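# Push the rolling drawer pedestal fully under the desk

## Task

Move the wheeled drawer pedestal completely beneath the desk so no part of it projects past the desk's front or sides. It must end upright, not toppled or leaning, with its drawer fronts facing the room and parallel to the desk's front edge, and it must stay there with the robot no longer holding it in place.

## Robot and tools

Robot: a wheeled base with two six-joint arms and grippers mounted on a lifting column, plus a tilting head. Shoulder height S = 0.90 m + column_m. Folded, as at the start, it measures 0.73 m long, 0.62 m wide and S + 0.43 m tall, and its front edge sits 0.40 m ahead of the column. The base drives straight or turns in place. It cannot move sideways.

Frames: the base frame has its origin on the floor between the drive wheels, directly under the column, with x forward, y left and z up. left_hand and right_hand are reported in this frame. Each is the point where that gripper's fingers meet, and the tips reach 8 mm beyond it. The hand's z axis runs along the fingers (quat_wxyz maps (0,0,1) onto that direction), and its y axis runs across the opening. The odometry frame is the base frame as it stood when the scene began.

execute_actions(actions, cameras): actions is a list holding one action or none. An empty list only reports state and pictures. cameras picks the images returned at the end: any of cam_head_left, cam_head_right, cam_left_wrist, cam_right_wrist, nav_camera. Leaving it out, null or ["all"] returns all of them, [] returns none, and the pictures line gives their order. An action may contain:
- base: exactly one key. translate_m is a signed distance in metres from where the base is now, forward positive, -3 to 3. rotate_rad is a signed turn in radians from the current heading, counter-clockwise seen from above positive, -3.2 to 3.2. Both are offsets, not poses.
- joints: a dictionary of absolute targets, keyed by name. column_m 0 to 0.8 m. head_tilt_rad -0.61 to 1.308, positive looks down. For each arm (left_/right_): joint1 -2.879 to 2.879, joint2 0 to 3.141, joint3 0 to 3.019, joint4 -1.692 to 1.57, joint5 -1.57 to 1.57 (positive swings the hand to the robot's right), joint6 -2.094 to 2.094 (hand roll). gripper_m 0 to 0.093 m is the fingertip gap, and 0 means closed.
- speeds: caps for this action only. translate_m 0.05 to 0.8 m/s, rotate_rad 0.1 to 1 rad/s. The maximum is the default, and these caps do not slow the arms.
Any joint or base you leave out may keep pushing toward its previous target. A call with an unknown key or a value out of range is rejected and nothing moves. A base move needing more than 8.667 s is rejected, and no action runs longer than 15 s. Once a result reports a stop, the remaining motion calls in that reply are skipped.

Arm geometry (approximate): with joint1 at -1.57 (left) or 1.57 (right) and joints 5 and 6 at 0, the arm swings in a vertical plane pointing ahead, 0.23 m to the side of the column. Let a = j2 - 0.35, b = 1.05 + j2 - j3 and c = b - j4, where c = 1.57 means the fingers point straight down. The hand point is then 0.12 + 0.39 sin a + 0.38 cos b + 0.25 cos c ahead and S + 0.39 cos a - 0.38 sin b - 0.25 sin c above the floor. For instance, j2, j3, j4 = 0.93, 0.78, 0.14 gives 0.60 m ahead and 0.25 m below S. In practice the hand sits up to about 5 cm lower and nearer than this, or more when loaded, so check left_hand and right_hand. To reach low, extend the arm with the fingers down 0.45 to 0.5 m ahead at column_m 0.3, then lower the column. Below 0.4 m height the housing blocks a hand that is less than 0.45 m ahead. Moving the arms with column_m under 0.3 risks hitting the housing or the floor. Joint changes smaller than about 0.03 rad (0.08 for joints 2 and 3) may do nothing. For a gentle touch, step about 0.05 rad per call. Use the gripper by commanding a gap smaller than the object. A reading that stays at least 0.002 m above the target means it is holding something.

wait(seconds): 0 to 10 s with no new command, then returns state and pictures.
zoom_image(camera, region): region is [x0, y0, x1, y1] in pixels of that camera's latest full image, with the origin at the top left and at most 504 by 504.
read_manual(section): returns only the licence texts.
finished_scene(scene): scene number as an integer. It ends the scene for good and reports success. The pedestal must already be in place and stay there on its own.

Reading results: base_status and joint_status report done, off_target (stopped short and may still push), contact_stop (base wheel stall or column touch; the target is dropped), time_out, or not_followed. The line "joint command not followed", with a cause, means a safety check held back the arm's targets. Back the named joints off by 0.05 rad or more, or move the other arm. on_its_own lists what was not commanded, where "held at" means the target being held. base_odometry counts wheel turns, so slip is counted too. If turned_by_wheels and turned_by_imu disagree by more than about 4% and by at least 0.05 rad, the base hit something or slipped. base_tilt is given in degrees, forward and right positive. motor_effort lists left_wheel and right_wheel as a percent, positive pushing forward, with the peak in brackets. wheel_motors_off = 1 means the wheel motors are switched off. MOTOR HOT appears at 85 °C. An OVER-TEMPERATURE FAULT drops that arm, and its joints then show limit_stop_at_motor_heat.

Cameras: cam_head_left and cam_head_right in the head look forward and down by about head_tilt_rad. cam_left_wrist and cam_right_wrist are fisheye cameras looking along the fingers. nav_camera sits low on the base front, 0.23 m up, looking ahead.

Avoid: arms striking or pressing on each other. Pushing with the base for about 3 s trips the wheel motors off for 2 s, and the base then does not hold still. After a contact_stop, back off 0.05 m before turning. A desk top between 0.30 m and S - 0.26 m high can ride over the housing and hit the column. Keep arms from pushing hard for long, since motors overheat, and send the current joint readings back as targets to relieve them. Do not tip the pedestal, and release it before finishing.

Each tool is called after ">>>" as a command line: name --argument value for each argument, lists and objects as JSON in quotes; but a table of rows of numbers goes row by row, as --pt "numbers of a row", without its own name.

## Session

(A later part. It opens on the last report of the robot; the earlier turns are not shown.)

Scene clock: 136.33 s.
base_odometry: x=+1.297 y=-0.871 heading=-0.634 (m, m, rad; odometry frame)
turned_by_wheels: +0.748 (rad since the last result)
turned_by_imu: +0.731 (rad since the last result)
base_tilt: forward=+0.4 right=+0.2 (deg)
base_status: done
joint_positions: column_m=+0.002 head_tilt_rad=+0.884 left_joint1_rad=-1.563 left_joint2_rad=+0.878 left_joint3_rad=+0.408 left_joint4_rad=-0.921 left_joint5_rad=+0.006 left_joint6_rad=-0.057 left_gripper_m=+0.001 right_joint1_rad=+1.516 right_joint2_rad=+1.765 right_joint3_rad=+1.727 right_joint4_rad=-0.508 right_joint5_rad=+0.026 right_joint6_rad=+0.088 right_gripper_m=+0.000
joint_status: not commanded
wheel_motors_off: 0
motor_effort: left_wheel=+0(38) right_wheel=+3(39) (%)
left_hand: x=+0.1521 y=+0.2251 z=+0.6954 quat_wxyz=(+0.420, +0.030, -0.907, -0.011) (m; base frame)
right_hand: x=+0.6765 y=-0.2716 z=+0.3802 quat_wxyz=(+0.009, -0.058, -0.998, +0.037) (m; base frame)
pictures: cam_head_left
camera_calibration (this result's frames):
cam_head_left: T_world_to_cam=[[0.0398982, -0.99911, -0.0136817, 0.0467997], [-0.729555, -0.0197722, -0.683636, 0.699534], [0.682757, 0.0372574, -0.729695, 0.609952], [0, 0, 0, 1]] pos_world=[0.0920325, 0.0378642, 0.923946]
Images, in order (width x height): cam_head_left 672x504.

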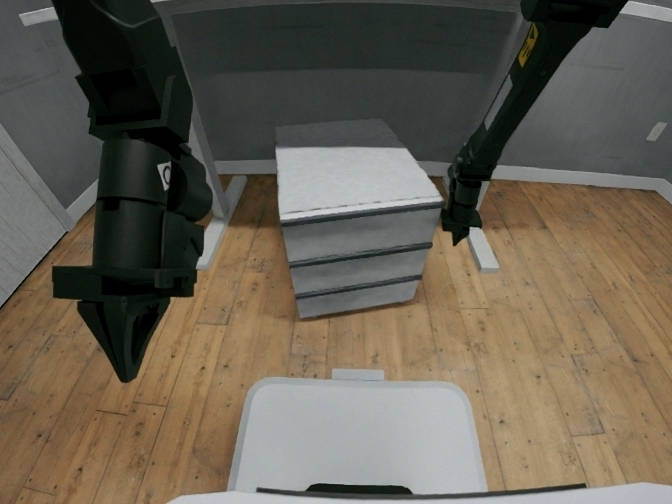

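>>> execute_actions --actions '[{"joints":{"right_joint1_rad":1.45,"column_m":0.3,"right_joint2_rad":0.87,"right_joint3_rad":0.41,"right_joint4_rad":-0.95}}]' --cameras '[]'

>>> execute_actions --actions '[{"base":{"translate_m":0.62},"speeds":{"translate_m":0.2}}]' --cameras '["cam_head_left"]'

>>> execute_actions --actions '[{"base":{"translate_m":-0.7}}]' --cameras '["cam_head_left","nav_camera"]'

Scene clock: 145.73 s.
base_odometry: x=+1.297 y=-0.871 heading=-0.634 (m, m, rad; odometry frame)
turned_by_wheels: +0.000 (rad since the last result)
turned_by_imu: +0.002 (rad since the last result)
base_tilt: forward=+0.4 right=+0.2 (deg)
base_status: not commanded
joint_positions: column_m=+0.300 head_tilt_rad=+0.884 left_joint1_rad=-1.563 left_joint2_rad=+0.878 left_joint3_rad=+0.408 left_joint4_rad=-0.921 left_joint5_rad=+0.006 left_joint6_rad=-0.057 left_gripper_m=+0.001 right_joint1_rad=+1.443 right_joint2_rad=+0.879 right_joint3_rad=+0.407 right_joint4_rad=-0.942 right_joint5_rad=+0.012 right_joint6_rad=+0.077 right_gripper_m=+0.000
joint_status: all done
wheel_motors_off: 0
motor_effort: left_wheel=-1(2) right_wheel=+0(1) (%)
left_hand: x=+0.1521 y=+0.2251 z=+0.9934 quat_wxyz=(+0.420, +0.030, -0.907, -0.011) (m; base frame)
right_hand: x=+0.1471 y=-0.2545 z=+0.9993 quat_wxyz=(+0.428, -0.085, -0.898, +0.058) (m; base frame)
pictures: none
No camera images: the call's "cameras" was empty. Leave "cameras" out to get every camera's image.

Scene clock: 149.80 s.
base_odometry: x=+1.797 y=-1.238 heading=-0.633 (m, m, rad; odometry frame)
turned_by_wheels: +0.001 (rad since the last result)
turned_by_imu: +0.003 (rad since the last result)
base_tilt: forward=+0.4 right=+0.1 (deg)
base_status: done
joint_positions: column_m=+0.300 head_tilt_rad=+0.884 left_joint1_rad=-1.562 left_joint2_rad=+0.871 left_joint3_rad=+0.409 left_joint4_rad=-0.921 left_joint5_rad=+0.006 left_joint6_rad=-0.057 left_gripper_m=+0.001 right_joint1_rad=+1.444 right_joint2_rad=+0.871 right_joint3_rad=+0.413 right_joint4_rad=-0.942 right_joint5_rad=+0.012 right_joint6_rad=+0.076 right_gripper_m=+0.000
joint_status: not commanded
wheel_motors_off: 0
motor_effort: left_wheel=+1(44) right_wheel=-2(43) (%)
left_hand: x=+0.1542 y=+0.2254 z=+0.9935 quat_wxyz=(+0.416, +0.031, -0.909, -0.012) (m; base frame)
right_hand: x=+0.1515 y=-0.2545 z=+0.9986 quat_wxyz=(+0.422, -0.084, -0.901, +0.058) (m; base frame)
pictures: cam_head_left
camera_calibration (this result's frames):
cam_head_left: T_world_to_cam=[[0.0398982, -0.99911, -0.0136817, 0.0508768], [-0.729555, -0.0197722, -0.683636, 0.903255], [0.682757, 0.0372574, -0.729695, 0.827398], [0, 0, 0, 1]] pos_world=[0.0920325, 0.0378642, 1.22194]
Images, in order (width x height): cam_head_left 672x504.

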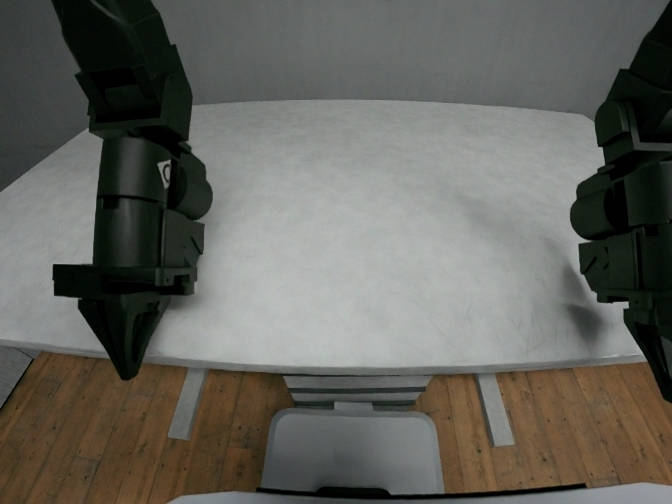

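Scene clock: 152.73 s.
base_odometry: x=+1.232 y=-0.824 heading=-0.632 (m, m, rad; odometry frame)
turned_by_wheels: +0.001 (rad since the last result)
turned_by_imu: +0.001 (rad since the last result)
base_tilt: forward=+0.4 right=+0.1 (deg)
base_status: done
joint_positions: column_m=+0.300 head_tilt_rad=+0.884 left_joint1_rad=-1.562 left_joint2_rad=+0.871 left_joint3_rad=+0.408 left_joint4_rad=-0.921 left_joint5_rad=+0.006 left_joint6_rad=-0.057 left_gripper_m=+0.001 right_joint1_rad=+1.444 right_joint2_rad=+0.871 right_joint3_rad=+0.410 right_joint4_rad=-0.942 right_joint5_rad=+0.012 right_joint6_rad=+0.076 right_gripper_m=+0.000
joint_status: not commanded
wheel_motors_off: 0
motor_effort: left_wheel=+2(50) right_wheel=-2(39) (%)
left_hand: x=+0.1532 y=+0.2254 z=+0.9938 quat_wxyz=(+0.417, +0.031, -0.908, -0.012) (m; base frame)
right_hand: x=+0.1501 y=-0.2543 z=+0.9990 quat_wxyz=(+0.423, -0.084, -0.900, +0.058) (m; base frame)
pictures: cam_head_left, nav_camera
camera_calibration (this result's frames):
cam_head_left: T_world_to_cam=[[0.0398982, -0.99911, -0.0136817, 0.0508768], [-0.729555, -0.0197722, -0.683636, 0.903255], [0.682757, 0.0372574, -0.729695, 0.827398], [0, 0, 0, 1]] pos_world=[0.0920325, 0.0378642, 1.22194]
Images, in order (width x height): cam_head_left 672x504, nav_camera 672x504.

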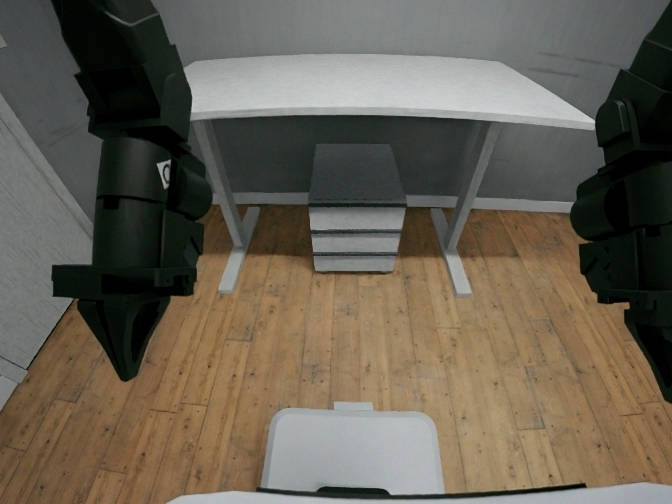

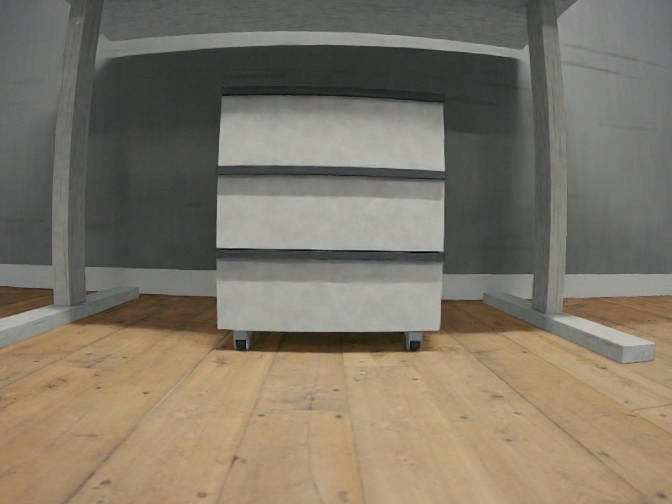

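>>> finished_scene --scene 1

The scene is finished: the task was done.


## Next scene

The same job, from a new start.

>>> execute_actions --actions '[]'

Scene clock: 0.00 s.
base_odometry: x=+0.000 y=+0.000 heading=+0.000 (m, m, rad; odometry frame)
turned_by_wheels: +0.000 (rad since the last result)
turned_by_imu: +0.000 (rad since the last result)
base_tilt: forward=+0.4 right=+0.2 (deg)
base_status: not commanded
joint_positions: column_m=+0.556 head_tilt_rad=+0.884 left_joint1_rad=-1.563 left_joint2_rad=+0.862 left_joint3_rad=+0.390 left_joint4_rad=-0.979 left_joint5_rad=+0.022 left_joint6_rad=+0.092 left_gripper_m=+0.095 right_joint1_rad=+1.578 right_joint2_rad=+0.902 right_joint3_rad=+0.405 right_joint4_rad=-0.916 right_joint5_rad=+0.031 right_joint6_rad=+0.098 right_gripper_m=+0.094
joint_status: not commanded
wheel_motors_off: 0
motor_effort: left_wheel=+3 right_wheel=-3 (%)
left_hand: x=+0.1366 y=+0.2223 z=+1.2640 quat_wxyz=(+0.447, -0.033, -0.894, +0.028) (m; base frame)
right_hand: x=+0.1463 y=-0.2293 z=+1.2483 quat_wxyz=(+0.429, -0.034, -0.902, +0.033) (m; base frame)
pictures: cam_head_left, cam_head_right, cam_left_wrist, cam_right_wrist, nav_camera
camera_calibration (this result's frames):
cam_head_left: T_world_to_cam=[[0.0398988, -0.99911, -0.0136798, 0.054375], [-0.729524, -0.0197722, -0.68367, 1.07825], [0.682791, 0.0372574, -0.729664, 1.01407], [0, 0, 0, 1]] pos_world=[0.0920354, 0.0378642, 1.47784]
cam_head_right: T_world_to_cam=[[0.0425827, -0.998941, -0.0174465, -0.0242975], [-0.742661, -0.0199675, -0.66937, 1.06557], [0.668313, 0.0414604, -0.742724, 1.0392], [0, 0, 0, 1]] pos_world=[0.0978767, -0.0460809, 1.48468]
cam_left_wrist: T_world_to_cam=[[-0.031425, -0.996184, 0.081419, 0.127466], [-0.011665, 0.0818192, 0.996579, -1.27213], [-0.999438, 0.0303677, -0.0141917, 0.271279], [0, 0, 0, 1]] pos_world=[0.260292, 0.222826, 1.26125]
cam_right_wrist: T_world_to_cam=[[-0.0303937, -0.995955, 0.0845599, -0.329476], [-0.0606315, 0.0862803, 0.994424, -1.2047], [-0.997697, 0.0250973, -0.0630086, 0.350808], [0, 0, 0, 1]] pos_world=[0.266943, -0.233006, 1.24795]
Images, in order (width x height): cam_head_left 672x504, cam_head_right 672x504, cam_left_wrist 616x616, cam_right_wrist 616x616, nav_camera 672x504.

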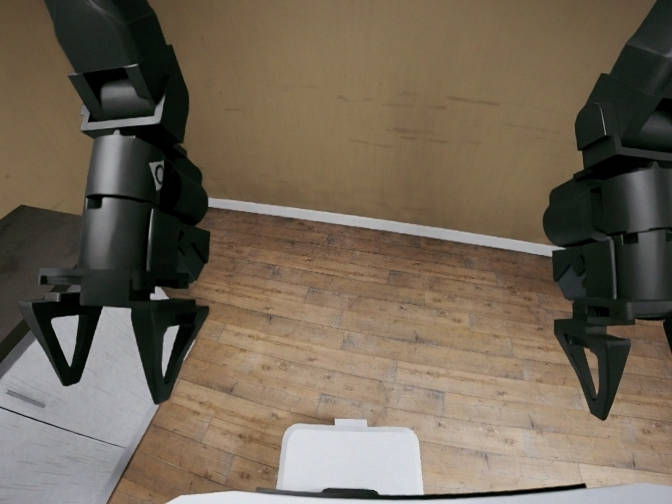

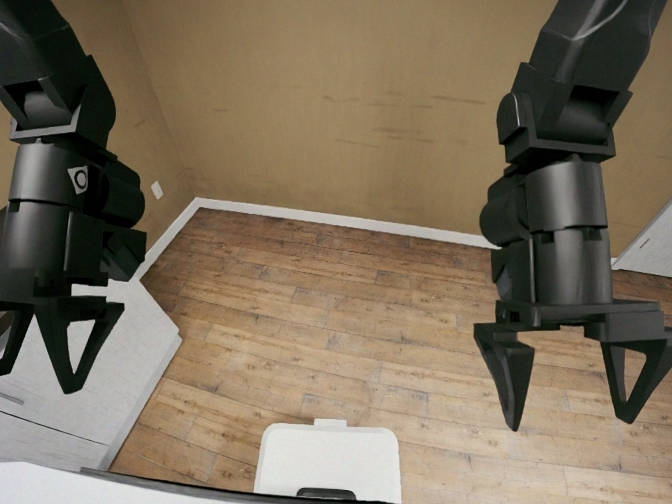

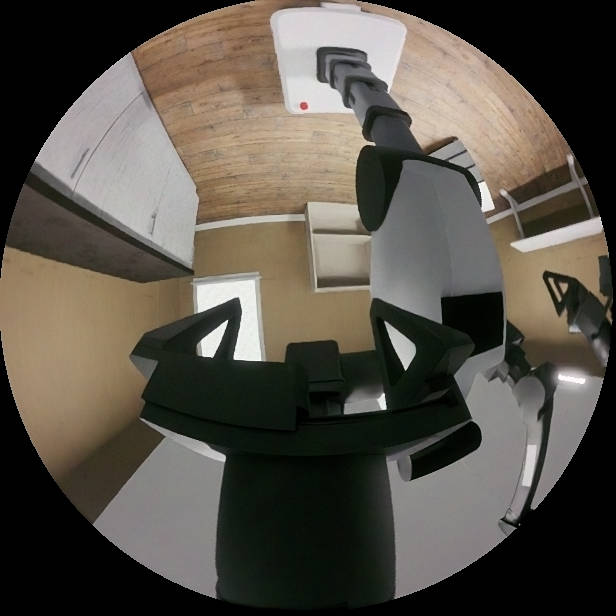

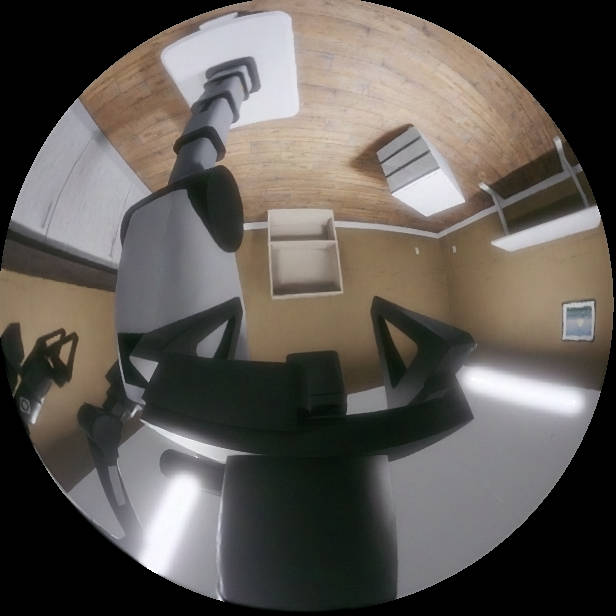

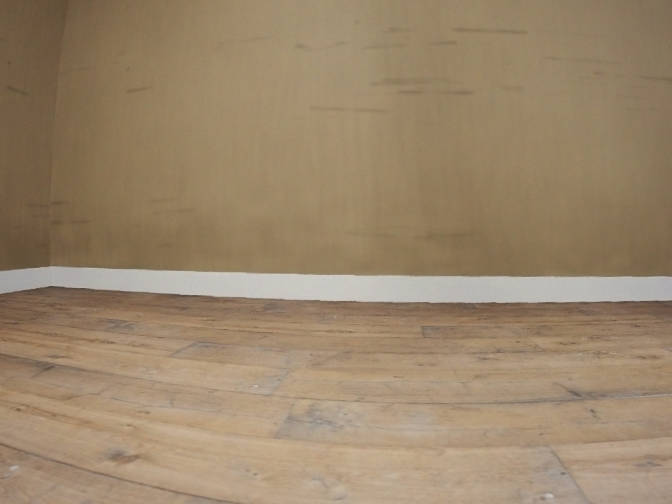

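>>> execute_actions --actions '[{"base":{"rotate_rad":-1.75}}]' --cameras '["cam_head_left","nav_camera"]'

Scene clock: 6.83 s.
base_odometry: x=+0.000 y=+0.000 heading=-1.748 (m, m, rad; odometry frame)
turned_by_wheels: -1.748 (rad since the last result)
turned_by_imu: -1.735 (rad since the last result)
base_tilt: forward=+0.5 right=+0.2 (deg)
base_status: done
joint_positions: column_m=+0.556 head_tilt_rad=+0.884 left_joint1_rad=-1.563 left_joint2_rad=+0.862 left_joint3_rad=+0.390 left_joint4_rad=-0.979 left_joint5_rad=+0.022 left_joint6_rad=+0.092 left_gripper_m=+0.095 right_joint1_rad=+1.578 right_joint2_rad=+0.902 right_joint3_rad=+0.405 right_joint4_rad=-0.916 right_joint5_rad=+0.031 right_joint6_rad=+0.098 right_gripper_m=+0.094
joint_status: not commanded
wheel_motors_off: 0
motor_effort: left_wheel=+8(56) right_wheel=-5(39) (%)
left_hand: x=+0.1366 y=+0.2223 z=+1.2640 quat_wxyz=(+0.447, -0.033, -0.894, +0.028) (m; base frame)
right_hand: x=+0.1463 y=-0.2293 z=+1.2483 quat_wxyz=(+0.429, -0.034, -0.902, +0.033) (m; base frame)
pictures: cam_head_left, nav_camera
camera_calibration (this result's frames):
cam_head_left: T_world_to_cam=[[0.0398988, -0.99911, -0.0136799, 0.0543751], [-0.729524, -0.0197722, -0.683669, 1.07824], [0.68279, 0.0372574, -0.729664, 1.01408], [0, 0, 0, 1]] pos_world=[0.0920354, 0.0378642, 1.47784]
Images, in order (width x height): cam_head_left 672x504, nav_camera 672x504.

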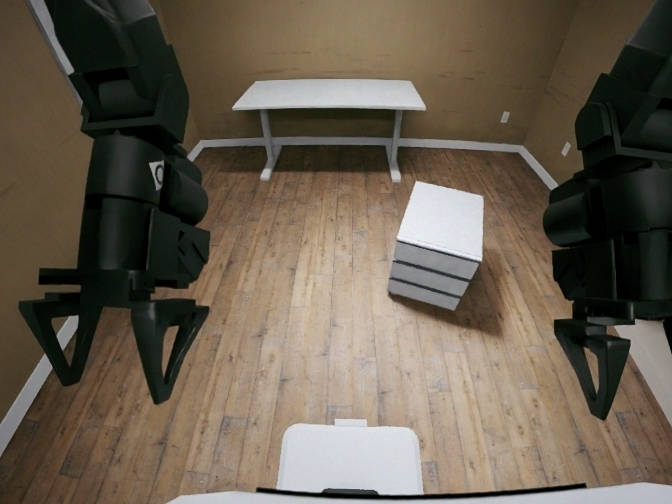

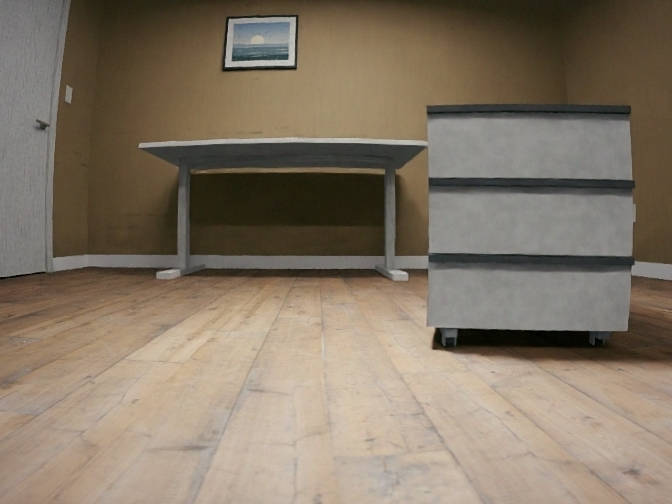

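>>> execute_actions --actions '[{"base":{"rotate_rad":-0.36},"joints":{"column_m":0.0,"right_gripper_m":0.0}}]' --cameras '[]'

>>> execute_actions --actions '[{"base":{"translate_m":0.62}}]' --cameras '["cam_head_left"]'

>>> execute_actions --actions '[{"base":{"rotate_rad":-0.35}}]' --cameras '[]'

>>> execute_actions --actions '[{"joints":{"right_joint2_rad":1.8,"right_joint3_rad":1.9,"right_joint4_rad":-0.4}}]' --cameras '["cam_head_left"]'

Scene clock: 28.73 s.
base_odometry: x=+0.000 y=+0.000 heading=-2.105 (m, m, rad; odometry frame)
turned_by_wheels: -0.357 (rad since the last result)
turned_by_imu: -0.353 (rad since the last result)
base_tilt: forward=+0.4 right=+0.2 (deg)
base_status: done
joint_positions: column_m=+0.002 head_tilt_rad=+0.884 left_joint1_rad=-1.563 left_joint2_rad=+0.862 left_joint3_rad=+0.390 left_joint4_rad=-0.979 left_joint5_rad=+0.022 left_joint6_rad=+0.092 left_gripper_m=+0.095 right_joint1_rad=+1.578 right_joint2_rad=+0.902 right_joint3_rad=+0.405 right_joint4_rad=-0.916 right_joint5_rad=+0.031 right_joint6_rad=+0.098 right_gripper_m=+0.000
joint_status: all done
joint sent to its limit — the command would take column_m past its lower limit, so that joint was sent only as far as its limit.
wheel_motors_off: 0
motor_effort: left_wheel=+10(32) right_wheel=-8(26) (%)
left_hand: x=+0.1366 y=+0.2223 z=+0.7101 quat_wxyz=(+0.447, -0.033, -0.894, +0.028) (m; base frame)
right_hand: x=+0.1463 y=-0.2293 z=+0.6944 quat_wxyz=(+0.429, -0.034, -0.902, +0.033) (m; base frame)
pictures: none
No camera images: the call's "cameras" was empty. Leave "cameras" out to get every camera's image.

Scene clock: 31.47 s.
base_odometry: x=-0.316 y=-0.533 heading=-2.105 (m, m, rad; odometry frame)
turned_by_wheels: +0.000 (rad since the last result)
turned_by_imu: +0.000 (rad since the last result)
base_tilt: forward=+0.4 right=+0.1 (deg)
base_status: done
joint_positions: column_m=+0.002 head_tilt_rad=+0.884 left_joint1_rad=-1.563 left_joint2_rad=+0.862 left_joint3_rad=+0.390 left_joint4_rad=-0.979 left_joint5_rad=+0.022 left_joint6_rad=+0.092 left_gripper_m=+0.095 right_joint1_rad=+1.578 right_joint2_rad=+0.902 right_joint3_rad=+0.406 right_joint4_rad=-0.916 right_joint5_rad=+0.031 right_joint6_rad=+0.098 right_gripper_m=+0.000
joint_status: not commanded
wheel_motors_off: 0
motor_effort: left_wheel=+0(56) right_wheel=-2(39) (%)
left_hand: x=+0.1366 y=+0.2223 z=+0.7101 quat_wxyz=(+0.447, -0.033, -0.894, +0.028) (m; base frame)
right_hand: x=+0.1467 y=-0.2293 z=+0.6943 quat_wxyz=(+0.429, -0.034, -0.902, +0.033) (m; base frame)
pictures: cam_head_left
camera_calibration (this result's frames):
cam_head_left: T_world_to_cam=[[0.0398988, -0.99911, -0.0136798, 0.0467982], [-0.729524, -0.0197722, -0.68367, 0.699581], [0.682791, 0.0372574, -0.729663, 0.609936], [0, 0, 0, 1]] pos_world=[0.0920355, 0.0378642, 0.923971]
Images, in order (width x height): cam_head_left 672x504.

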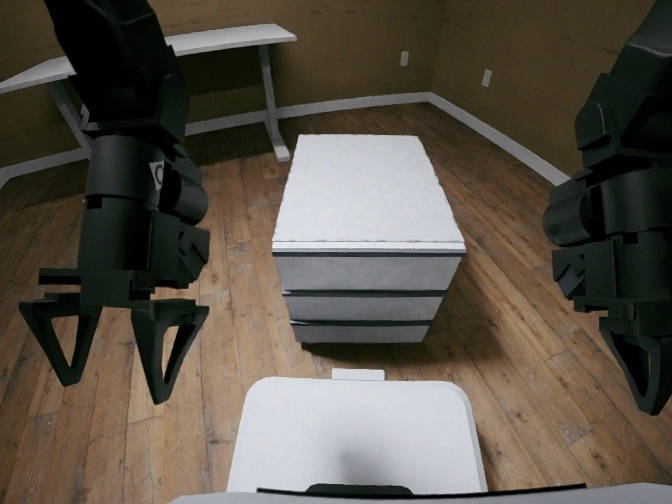

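Scene clock: 33.47 s.
base_odometry: x=-0.316 y=-0.534 heading=-2.453 (m, m, rad; odometry frame)
turned_by_wheels: -0.347 (rad since the last result)
turned_by_imu: -0.343 (rad since the last result)
base_tilt: forward=+0.4 right=+0.2 (deg)
base_status: done
joint_positions: column_m=+0.002 head_tilt_rad=+0.884 left_joint1_rad=-1.563 left_joint2_rad=+0.862 left_joint3_rad=+0.390 left_joint4_rad=-0.979 left_joint5_rad=+0.022 left_joint6_rad=+0.092 left_gripper_m=+0.095 right_joint1_rad=+1.578 right_joint2_rad=+0.902 right_joint3_rad=+0.406 right_joint4_rad=-0.916 right_joint5_rad=+0.031 right_joint6_rad=+0.098 right_gripper_m=+0.000
joint_status: not commanded
wheel_motors_off: 0
motor_effort: left_wheel=+7(49) right_wheel=-7(53) (%)
left_hand: x=+0.1366 y=+0.2223 z=+0.7101 quat_wxyz=(+0.447, -0.033, -0.894, +0.028) (m; base frame)
right_hand: x=+0.1467 y=-0.2293 z=+0.6943 quat_wxyz=(+0.429, -0.034, -0.902, +0.033) (m; base frame)
pictures: none
No camera images: the call's "cameras" was empty. Leave "cameras" out to get every camera's image.

Scene clock: 35.33 s.
base_odometry: x=-0.316 y=-0.534 heading=-2.453 (m, m, rad; odometry frame)
turned_by_wheels: +0.000 (rad since the last result)
turned_by_imu: +0.000 (rad since the last result)
base_tilt: forward=+0.5 right=+0.2 (deg)
base_status: not commanded
joint_positions: column_m=+0.002 head_tilt_rad=+0.884 left_joint1_rad=-1.563 left_joint2_rad=+0.862 left_joint3_rad=+0.390 left_joint4_rad=-0.979 left_joint5_rad=+0.022 left_joint6_rad=+0.092 left_gripper_m=+0.095 right_joint1_rad=+1.578 right_joint2_rad=+1.787 right_joint3_rad=+1.892 right_joint4_rad=-0.405 right_joint5_rad=+0.031 right_joint6_rad=+0.098 right_gripper_m=+0.000
joint_status: all done
wheel_motors_off: 0
motor_effort: left_wheel=+9(8) right_wheel=-9(9) (%)
left_hand: x=+0.1366 y=+0.2223 z=+0.7101 quat_wxyz=(+0.447, -0.033, -0.894, +0.028) (m; base frame)
right_hand: x=+0.7841 y=-0.2251 z=+0.4050 quat_wxyz=(-0.112, -0.049, -0.993, +0.007) (m; base frame)
pictures: cam_head_left
camera_calibration (this result's frames):
cam_head_left: T_world_to_cam=[[0.0398988, -0.99911, -0.0136798, 0.0467982], [-0.729524, -0.0197722, -0.683669, 0.699581], [0.682791, 0.0372574, -0.729664, 0.609936], [0, 0, 0, 1]] pos_world=[0.0920354, 0.0378642, 0.923971]
Images, in order (width x height): cam_head_left 672x504.

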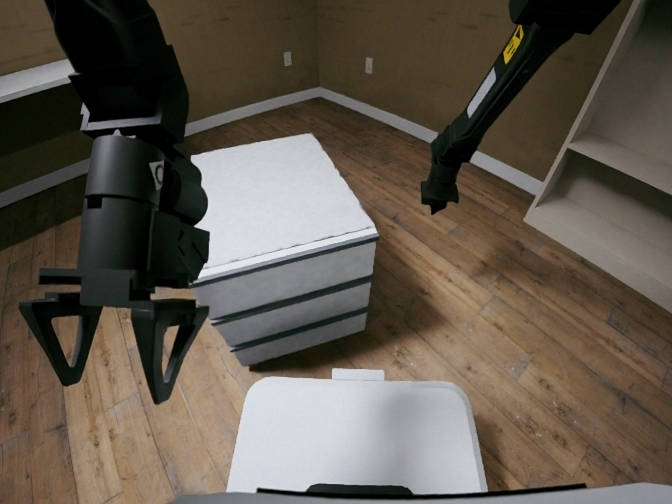

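>>> execute_actions --actions '[{"base":{"rotate_rad":1.05},"speeds":{"rotate_rad":0.3}}]' --cameras '["cam_head_left"]'

>>> execute_actions --actions '[{"base":{"rotate_rad":-0.35},"joints":{"column_m":0.3,"right_joint2_rad":0.87,"right_joint3_rad":0.41,"right_joint4_rad":-0.95}}]' --cameras '["cam_head_left"]'

Scene clock: 46.47 s.
base_odometry: x=-0.316 y=-0.534 heading=-1.412 (m, m, rad; odometry frame)
turned_by_wheels: +1.040 (rad since the last result)
turned_by_imu: +1.025 (rad since the last result)
base_tilt: forward=+0.4 right=+0.2 (deg)
base_status: rotate_rad off_target (by the wheels' count: +1.040 of +1.050)
joint_positions: column_m=+0.002 head_tilt_rad=+0.884 left_joint1_rad=-1.563 left_joint2_rad=+0.862 left_joint3_rad=+0.390 left_joint4_rad=-0.979 left_joint5_rad=+0.022 left_joint6_rad=+0.092 left_gripper_m=+0.095 right_joint1_rad=+1.524 right_joint2_rad=+1.805 right_joint3_rad=+1.873 right_joint4_rad=-0.409 right_joint5_rad=+0.043 right_joint6_rad=+0.162 right_gripper_m=+0.000
joint_status: not commanded
wheel_motors_off: 0
motor_effort: left_wheel=-8(69) right_wheel=+9(55) (%)
left_hand: x=+0.1366 y=+0.2223 z=+0.7101 quat_wxyz=(+0.447, -0.033, -0.894, +0.028) (m; base frame)
right_hand: x=+0.7633 y=-0.2698 z=+0.3895 quat_wxyz=(-0.094, -0.092, -0.991, +0.035) (m; base frame)
pictures: cam_head_left
camera_calibration (this result's frames):
cam_head_left: T_world_to_cam=[[0.0398988, -0.99911, -0.0136798, 0.0467982], [-0.729524, -0.0197722, -0.68367, 0.699581], [0.682791, 0.0372574, -0.729664, 0.609936], [0, 0, 0, 1]] pos_world=[0.0920355, 0.0378642, 0.923971]
Images, in order (width x height): cam_head_left 672x504.

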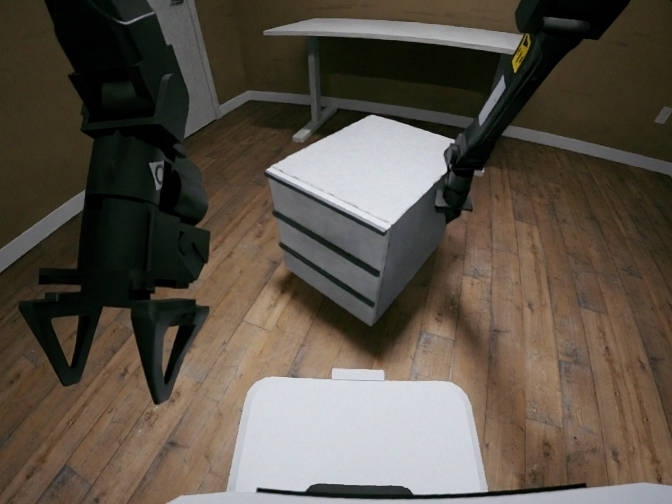

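Scene clock: 50.97 s.
base_odometry: x=-0.316 y=-0.533 heading=-1.760 (m, m, rad; odometry frame)
turned_by_wheels: -0.348 (rad since the last result)
turned_by_imu: -0.345 (rad since the last result)
base_tilt: forward=+0.4 right=+0.1 (deg)
base_status: done
joint_positions: column_m=+0.300 head_tilt_rad=+0.884 left_joint1_rad=-1.563 left_joint2_rad=+0.862 left_joint3_rad=+0.390 left_joint4_rad=-0.979 left_joint5_rad=+0.022 left_joint6_rad=+0.092 left_gripper_m=+0.095 right_joint1_rad=+1.570 right_joint2_rad=+0.879 right_joint3_rad=+0.406 right_joint4_rad=-0.944 right_joint5_rad=+0.032 right_joint6_rad=+0.109 right_gripper_m=+0.000
joint_status: all done
wheel_motors_off: 0
motor_effort: left_wheel=+8(34) right_wheel=-10(32) (%)
left_hand: x=+0.1366 y=+0.2223 z=+1.0081 quat_wxyz=(+0.447, -0.033, -0.894, +0.028) (m; base frame)
right_hand: x=+0.1472 y=-0.2310 z=+0.9982 quat_wxyz=(+0.430, -0.042, -0.901, +0.038) (m; base frame)
pictures: cam_head_left
camera_calibration (this result's frames):
cam_head_left: T_world_to_cam=[[0.0398988, -0.99911, -0.0136798, 0.0508743], [-0.729524, -0.0197722, -0.683669, 0.903291], [0.682791, 0.0372574, -0.729664, 0.82735], [0, 0, 0, 1]] pos_world=[0.0920354, 0.0378642, 1.22194]
Images, in order (width x height): cam_head_left 672x504.

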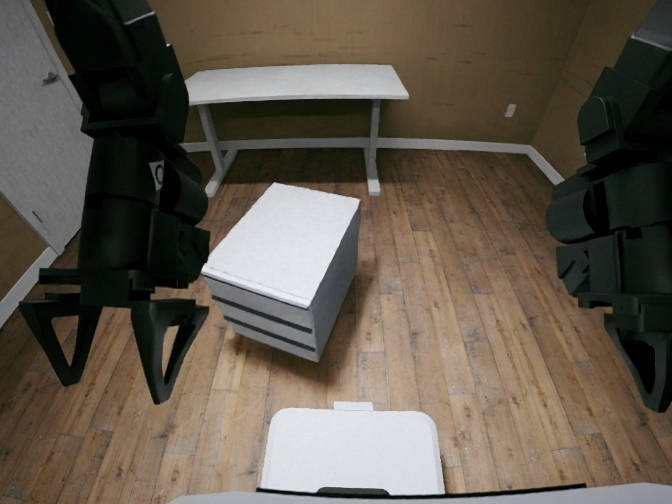

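>>> execute_actions --actions '[{"base":{"rotate_rad":1.75}}]' --cameras '[]'

>>> execute_actions --actions '[{"base":{"translate_m":0.3}}]' --cameras '[]'

>>> execute_actions --actions '[{"base":{"rotate_rad":-1.74}}]' --cameras '["cam_head_left"]'

>>> execute_actions --actions '[{"base":{"translate_m":1.0},"speeds":{"translate_m":0.25}}]' --cameras '["cam_head_left"]'

Scene clock: 59.23 s.
base_odometry: x=-0.316 y=-0.533 heading=-0.012 (m, m, rad; odometry frame)
turned_by_wheels: +1.748 (rad since the last result)
turned_by_imu: +1.740 (rad since the last result)
base_tilt: forward=+0.4 right=+0.1 (deg)
base_status: done
joint_positions: column_m=+0.300 head_tilt_rad=+0.884 left_joint1_rad=-1.563 left_joint2_rad=+0.862 left_joint3_rad=+0.390 left_joint4_rad=-0.979 left_joint5_rad=+0.022 left_joint6_rad=+0.092 left_gripper_m=+0.095 right_joint1_rad=+1.571 right_joint2_rad=+0.879 right_joint3_rad=+0.410 right_joint4_rad=-0.944 right_joint5_rad=+0.032 right_joint6_rad=+0.108 right_gripper_m=+0.000
joint_status: not commanded
wheel_motors_off: 0
motor_effort: left_wheel=-7(34) right_wheel=+7(29) (%)
left_hand: x=+0.1366 y=+0.2223 z=+1.0081 quat_wxyz=(+0.447, -0.033, -0.894, +0.028) (m; base frame)
right_hand: x=+0.1493 y=-0.2308 z=+0.9975 quat_wxyz=(+0.429, -0.042, -0.902, +0.037) (m; base frame)
pictures: none
No camera images: the call's "cameras" was empty. Leave "cameras" out to get every camera's image.

Scene clock: 61.33 s.
base_odometry: x=-0.016 y=-0.537 heading=-0.011 (m, m, rad; odometry frame)
turned_by_wheels: +0.001 (rad since the last result)
turned_by_imu: +0.002 (rad since the last result)
base_tilt: forward=+0.4 right=+0.2 (deg)
base_status: done
joint_positions: column_m=+0.300 head_tilt_rad=+0.884 left_joint1_rad=-1.563 left_joint2_rad=+0.862 left_joint3_rad=+0.392 left_joint4_rad=-0.979 left_joint5_rad=+0.022 left_joint6_rad=+0.092 left_gripper_m=+0.095 right_joint1_rad=+1.571 right_joint2_rad=+0.877 right_joint3_rad=+0.413 right_joint4_rad=-0.944 right_joint5_rad=+0.032 right_joint6_rad=+0.108 right_gripper_m=+0.000
joint_status: not commanded
wheel_motors_off: 0
motor_effort: left_wheel=+2(43) right_wheel=-1(56) (%)
left_hand: x=+0.1374 y=+0.2223 z=+1.0078 quat_wxyz=(+0.446, -0.033, -0.894, +0.028) (m; base frame)
right_hand: x=+0.1510 y=-0.2308 z=+0.9971 quat_wxyz=(+0.427, -0.042, -0.903, +0.037) (m; base frame)
pictures: none
No camera images: the call's "cameras" was empty. Leave "cameras" out to get every camera's image.

Scene clock: 64.80 s.
base_odometry: x=-0.016 y=-0.537 heading=-1.749 (m, m, rad; odometry frame)
turned_by_wheels: -1.738 (rad since the last result)
turned_by_imu: -1.727 (rad since the last result)
base_tilt: forward=+0.4 right=+0.1 (deg)
base_status: done
joint_positions: column_m=+0.300 head_tilt_rad=+0.884 left_joint1_rad=-1.563 left_joint2_rad=+0.862 left_joint3_rad=+0.392 left_joint4_rad=-0.979 left_joint5_rad=+0.022 left_joint6_rad=+0.092 left_gripper_m=+0.095 right_joint1_rad=+1.572 right_joint2_rad=+0.877 right_joint3_rad=+0.413 right_joint4_rad=-0.944 right_joint5_rad=+0.032 right_joint6_rad=+0.108 right_gripper_m=+0.000
joint_status: not commanded
wheel_motors_off: 0
motor_effort: left_wheel=+8(33) right_wheel=-7(53) (%)
left_hand: x=+0.1374 y=+0.2223 z=+1.0078 quat_wxyz=(+0.446, -0.033, -0.894, +0.028) (m; base frame)
right_hand: x=+0.1510 y=-0.2307 z=+0.9971 quat_wxyz=(+0.427, -0.042, -0.903, +0.037) (m; base frame)
pictures: cam_head_left
camera_calibration (this result's frames):
cam_head_left: T_world_to_cam=[[0.0398988, -0.99911, -0.0136798, 0.0508743], [-0.729524, -0.0197722, -0.683669, 0.903291], [0.682791, 0.0372574, -0.729664, 0.82735], [0, 0, 0, 1]] pos_world=[0.0920354, 0.0378642, 1.22194]
Images, in order (width x height): cam_head_left 672x504.

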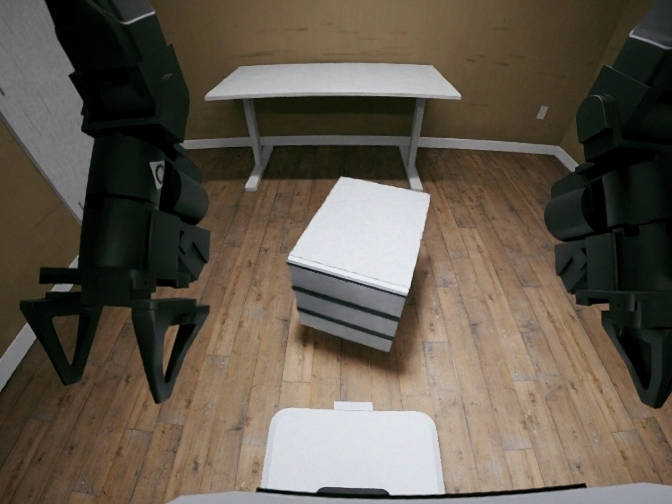

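Scene clock: 70.13 s.
base_odometry: x=-0.193 y=-1.521 heading=-1.748 (m, m, rad; odometry frame)
turned_by_wheels: +0.001 (rad since the last result)
turned_by_imu: +0.003 (rad since the last result)
base_tilt: forward=+0.4 right=+0.2 (deg)
base_status: done
joint_positions: column_m=+0.300 head_tilt_rad=+0.884 left_joint1_rad=-1.563 left_joint2_rad=+0.859 left_joint3_rad=+0.388 left_joint4_rad=-0.979 left_joint5_rad=+0.022 left_joint6_rad=+0.092 left_gripper_m=+0.095 right_joint1_rad=+1.574 right_joint2_rad=+0.869 right_joint3_rad=+0.411 right_joint4_rad=-0.945 right_joint5_rad=+0.031 right_joint6_rad=+0.108 right_gripper_m=+0.000
joint_status: not commanded
wheel_motors_off: 0
motor_effort: left_wheel=+2(57) right_wheel=-1(83) (%)
left_hand: x=+0.1363 y=+0.2223 z=+1.0084 quat_wxyz=(+0.446, -0.033, -0.894, +0.028) (m; base frame)
right_hand: x=+0.1521 y=-0.2303 z=+0.9977 quat_wxyz=(+0.424, -0.041, -0.904, +0.036) (m; base frame)
pictures: cam_head_left
camera_calibration (this result's frames):
cam_head_left: T_world_to_cam=[[0.0398986, -0.99911, -0.0136804, 0.0508752], [-0.729533, -0.0197722, -0.68366, 0.903289], [0.682781, 0.0372574, -0.729672, 0.827373], [0, 0, 0, 1]] pos_world=[0.0920346, 0.0378642, 1.22195]
Images, in order (width x height): cam_head_left 672x504.

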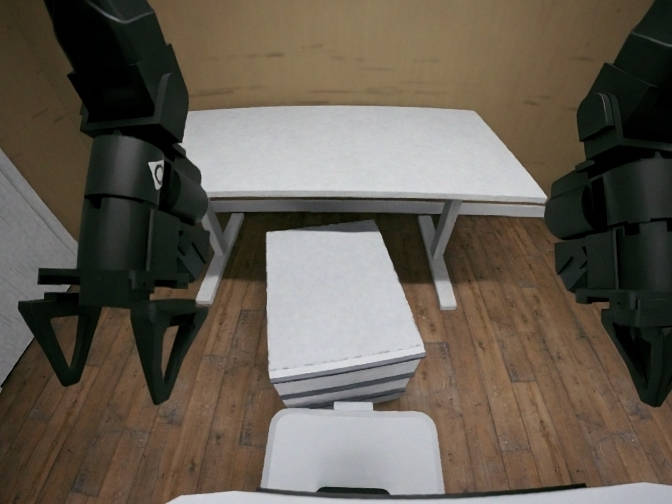

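>>> execute_actions --actions '[{"base":{"translate_m":0.63},"speeds":{"translate_m":0.15}}]' --cameras '["cam_head_left"]'

>>> execute_actions --actions '[{"base":{"translate_m":-0.6}}]' --cameras '["cam_head_left","nav_camera"]'

Scene clock: 79.53 s.
base_odometry: x=-0.304 y=-2.141 heading=-1.747 (m, m, rad; odometry frame)
turned_by_wheels: +0.001 (rad since the last result)
turned_by_imu: +0.003 (rad since the last result)
base_tilt: forward=+0.4 right=+0.2 (deg)
base_status: done
joint_positions: column_m=+0.300 head_tilt_rad=+0.884 left_joint1_rad=-1.563 left_joint2_rad=+0.859 left_joint3_rad=+0.389 left_joint4_rad=-0.979 left_joint5_rad=+0.022 left_joint6_rad=+0.092 left_gripper_m=+0.095 right_joint1_rad=+1.574 right_joint2_rad=+0.869 right_joint3_rad=+0.412 right_joint4_rad=-0.945 right_joint5_rad=+0.031 right_joint6_rad=+0.108 right_gripper_m=+0.000
joint_status: not commanded
wheel_motors_off: 0
motor_effort: left_wheel=+2(53) right_wheel=-4(29) (%)
left_hand: x=+0.1367 y=+0.2223 z=+1.0083 quat_wxyz=(+0.446, -0.033, -0.894, +0.028) (m; base frame)
right_hand: x=+0.1522 y=-0.2303 z=+0.9976 quat_wxyz=(+0.424, -0.041, -0.904, +0.036) (m; base frame)
pictures: cam_head_left
camera_calibration (this result's frames):
cam_head_left: T_world_to_cam=[[0.0398986, -0.99911, -0.0136804, 0.0508752], [-0.729533, -0.0197722, -0.68366, 0.903289], [0.682781, 0.0372574, -0.729672, 0.827372], [0, 0, 0, 1]] pos_world=[0.0920346, 0.0378642, 1.22195]
Images, in order (width x height): cam_head_left 672x504.

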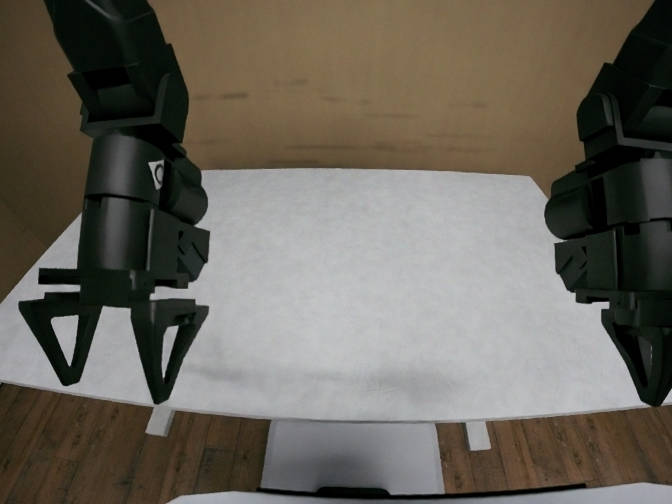

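Scene clock: 82.30 s.
base_odometry: x=-0.199 y=-1.550 heading=-1.744 (m, m, rad; odometry frame)
turned_by_wheels: +0.002 (rad since the last result)
turned_by_imu: +0.003 (rad since the last result)
base_tilt: forward=+0.4 right=+0.2 (deg)
base_status: done
joint_positions: column_m=+0.300 head_tilt_rad=+0.884 left_joint1_rad=-1.563 left_joint2_rad=+0.859 left_joint3_rad=+0.386 left_joint4_rad=-0.979 left_joint5_rad=+0.022 left_joint6_rad=+0.092 left_gripper_m=+0.095 right_joint1_rad=+1.574 right_joint2_rad=+0.868 right_joint3_rad=+0.409 right_joint4_rad=-0.945 right_joint5_rad=+0.031 right_joint6_rad=+0.108 right_gripper_m=+0.000
joint_status: not commanded
wheel_motors_off: 0
motor_effort: left_wheel=+1(52) right_wheel=+0(63) (%)
left_hand: x=+0.1353 y=+0.2223 z=+1.0087 quat_wxyz=(+0.447, -0.033, -0.894, +0.028) (m; base frame)
right_hand: x=+0.1507 y=-0.2303 z=+0.9981 quat_wxyz=(+0.425, -0.041, -0.904, +0.036) (m; base frame)
pictures: cam_head_left, nav_camera
camera_calibration (this result's frames):
cam_head_left: T_world_to_cam=[[0.0398986, -0.99911, -0.0136804, 0.0508752], [-0.729533, -0.0197722, -0.68366, 0.903289], [0.682781, 0.0372574, -0.729672, 0.827373], [0, 0, 0, 1]] pos_world=[0.0920346, 0.0378642, 1.22195]
Images, in order (width x height): cam_head_left 672x504, nav_camera 672x504.

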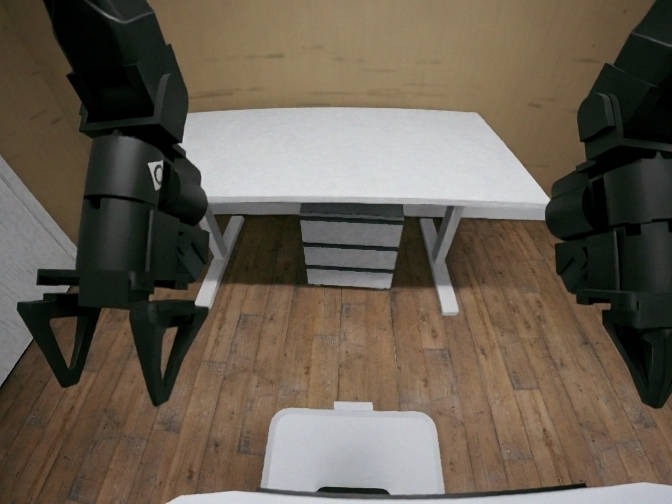

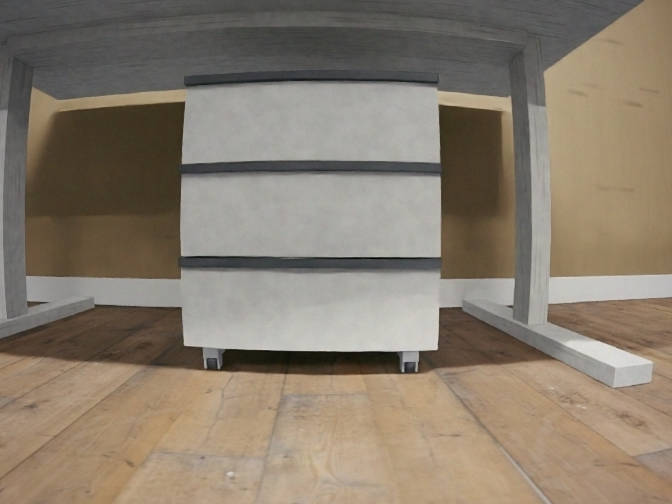

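>>> execute_actions --actions '[{"base":{"translate_m":0.64},"speeds":{"translate_m":0.15}}]' --cameras '[]'

>>> execute_actions --actions '[{"base":{"translate_m":-0.6}}]' --cameras '["cam_head_left","nav_camera"]'

Scene clock: 91.30 s.
base_odometry: x=-0.310 y=-2.181 heading=-1.743 (m, m, rad; odometry frame)
turned_by_wheels: +0.001 (rad since the last result)
turned_by_imu: +0.003 (rad since the last result)
base_tilt: forward=+0.5 right=+0.2 (deg)
base_status: done
joint_positions: column_m=+0.300 head_tilt_rad=+0.884 left_joint1_rad=-1.563 left_joint2_rad=+0.859 left_joint3_rad=+0.388 left_joint4_rad=-0.979 left_joint5_rad=+0.022 left_joint6_rad=+0.092 left_gripper_m=+0.095 right_joint1_rad=+1.574 right_joint2_rad=+0.869 right_joint3_rad=+0.411 right_joint4_rad=-0.945 right_joint5_rad=+0.031 right_joint6_rad=+0.108 right_gripper_m=+0.000
joint_status: not commanded
wheel_motors_off: 0
motor_effort: left_wheel=+1(65) right_wheel=-3(35) (%)
left_hand: x=+0.1365 y=+0.2223 z=+1.0083 quat_wxyz=(+0.446, -0.033, -0.894, +0.028) (m; base frame)
right_hand: x=+0.1520 y=-0.2302 z=+0.9977 quat_wxyz=(+0.424, -0.041, -0.904, +0.036) (m; base frame)
pictures: none
No camera images: the call's "cameras" was empty. Leave "cameras" out to get every camera's image.

Scene clock: 94.07 s.
base_odometry: x=-0.207 y=-1.590 heading=-1.742 (m, m, rad; odometry frame)
turned_by_wheels: +0.002 (rad since the last result)
turned_by_imu: +0.002 (rad since the last result)
base_tilt: forward=+0.4 right=+0.2 (deg)
base_status: done
joint_positions: column_m=+0.300 head_tilt_rad=+0.884 left_joint1_rad=-1.563 left_joint2_rad=+0.859 left_joint3_rad=+0.387 left_joint4_rad=-0.979 left_joint5_rad=+0.022 left_joint6_rad=+0.092 left_gripper_m=+0.095 right_joint1_rad=+1.574 right_joint2_rad=+0.868 right_joint3_rad=+0.408 right_joint4_rad=-0.945 right_joint5_rad=+0.031 right_joint6_rad=+0.108 right_gripper_m=+0.000
joint_status: not commanded
wheel_motors_off: 0
motor_effort: left_wheel=+3(29) right_wheel=+0(30) (%)
left_hand: x=+0.1356 y=+0.2223 z=+1.0087 quat_wxyz=(+0.446, -0.033, -0.894, +0.028) (m; base frame)
right_hand: x=+0.1505 y=-0.2302 z=+0.9983 quat_wxyz=(+0.425, -0.041, -0.903, +0.036) (m; base frame)
pictures: cam_head_left, nav_camera
camera_calibration (this result's frames):
cam_head_left: T_world_to_cam=[[0.0398986, -0.99911, -0.0136804, 0.0508752], [-0.729533, -0.0197722, -0.68366, 0.903292], [0.682781, 0.0372574, -0.729672, 0.827376], [0, 0, 0, 1]] pos_world=[0.0920346, 0.0378642, 1.22195]
Images, in order (width x height): cam_head_left 672x504, nav_camera 672x504.

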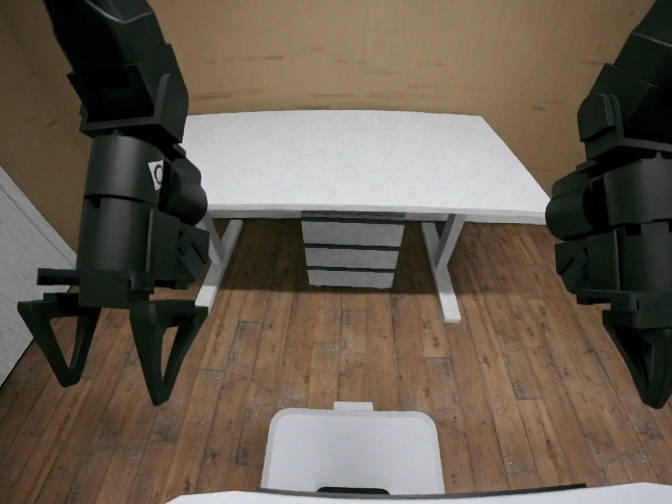

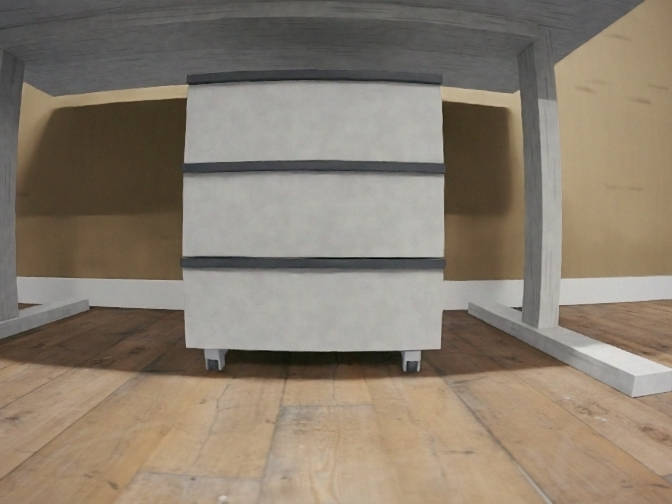

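>>> finished_scene --scene 2

The scene is finished: the task was done.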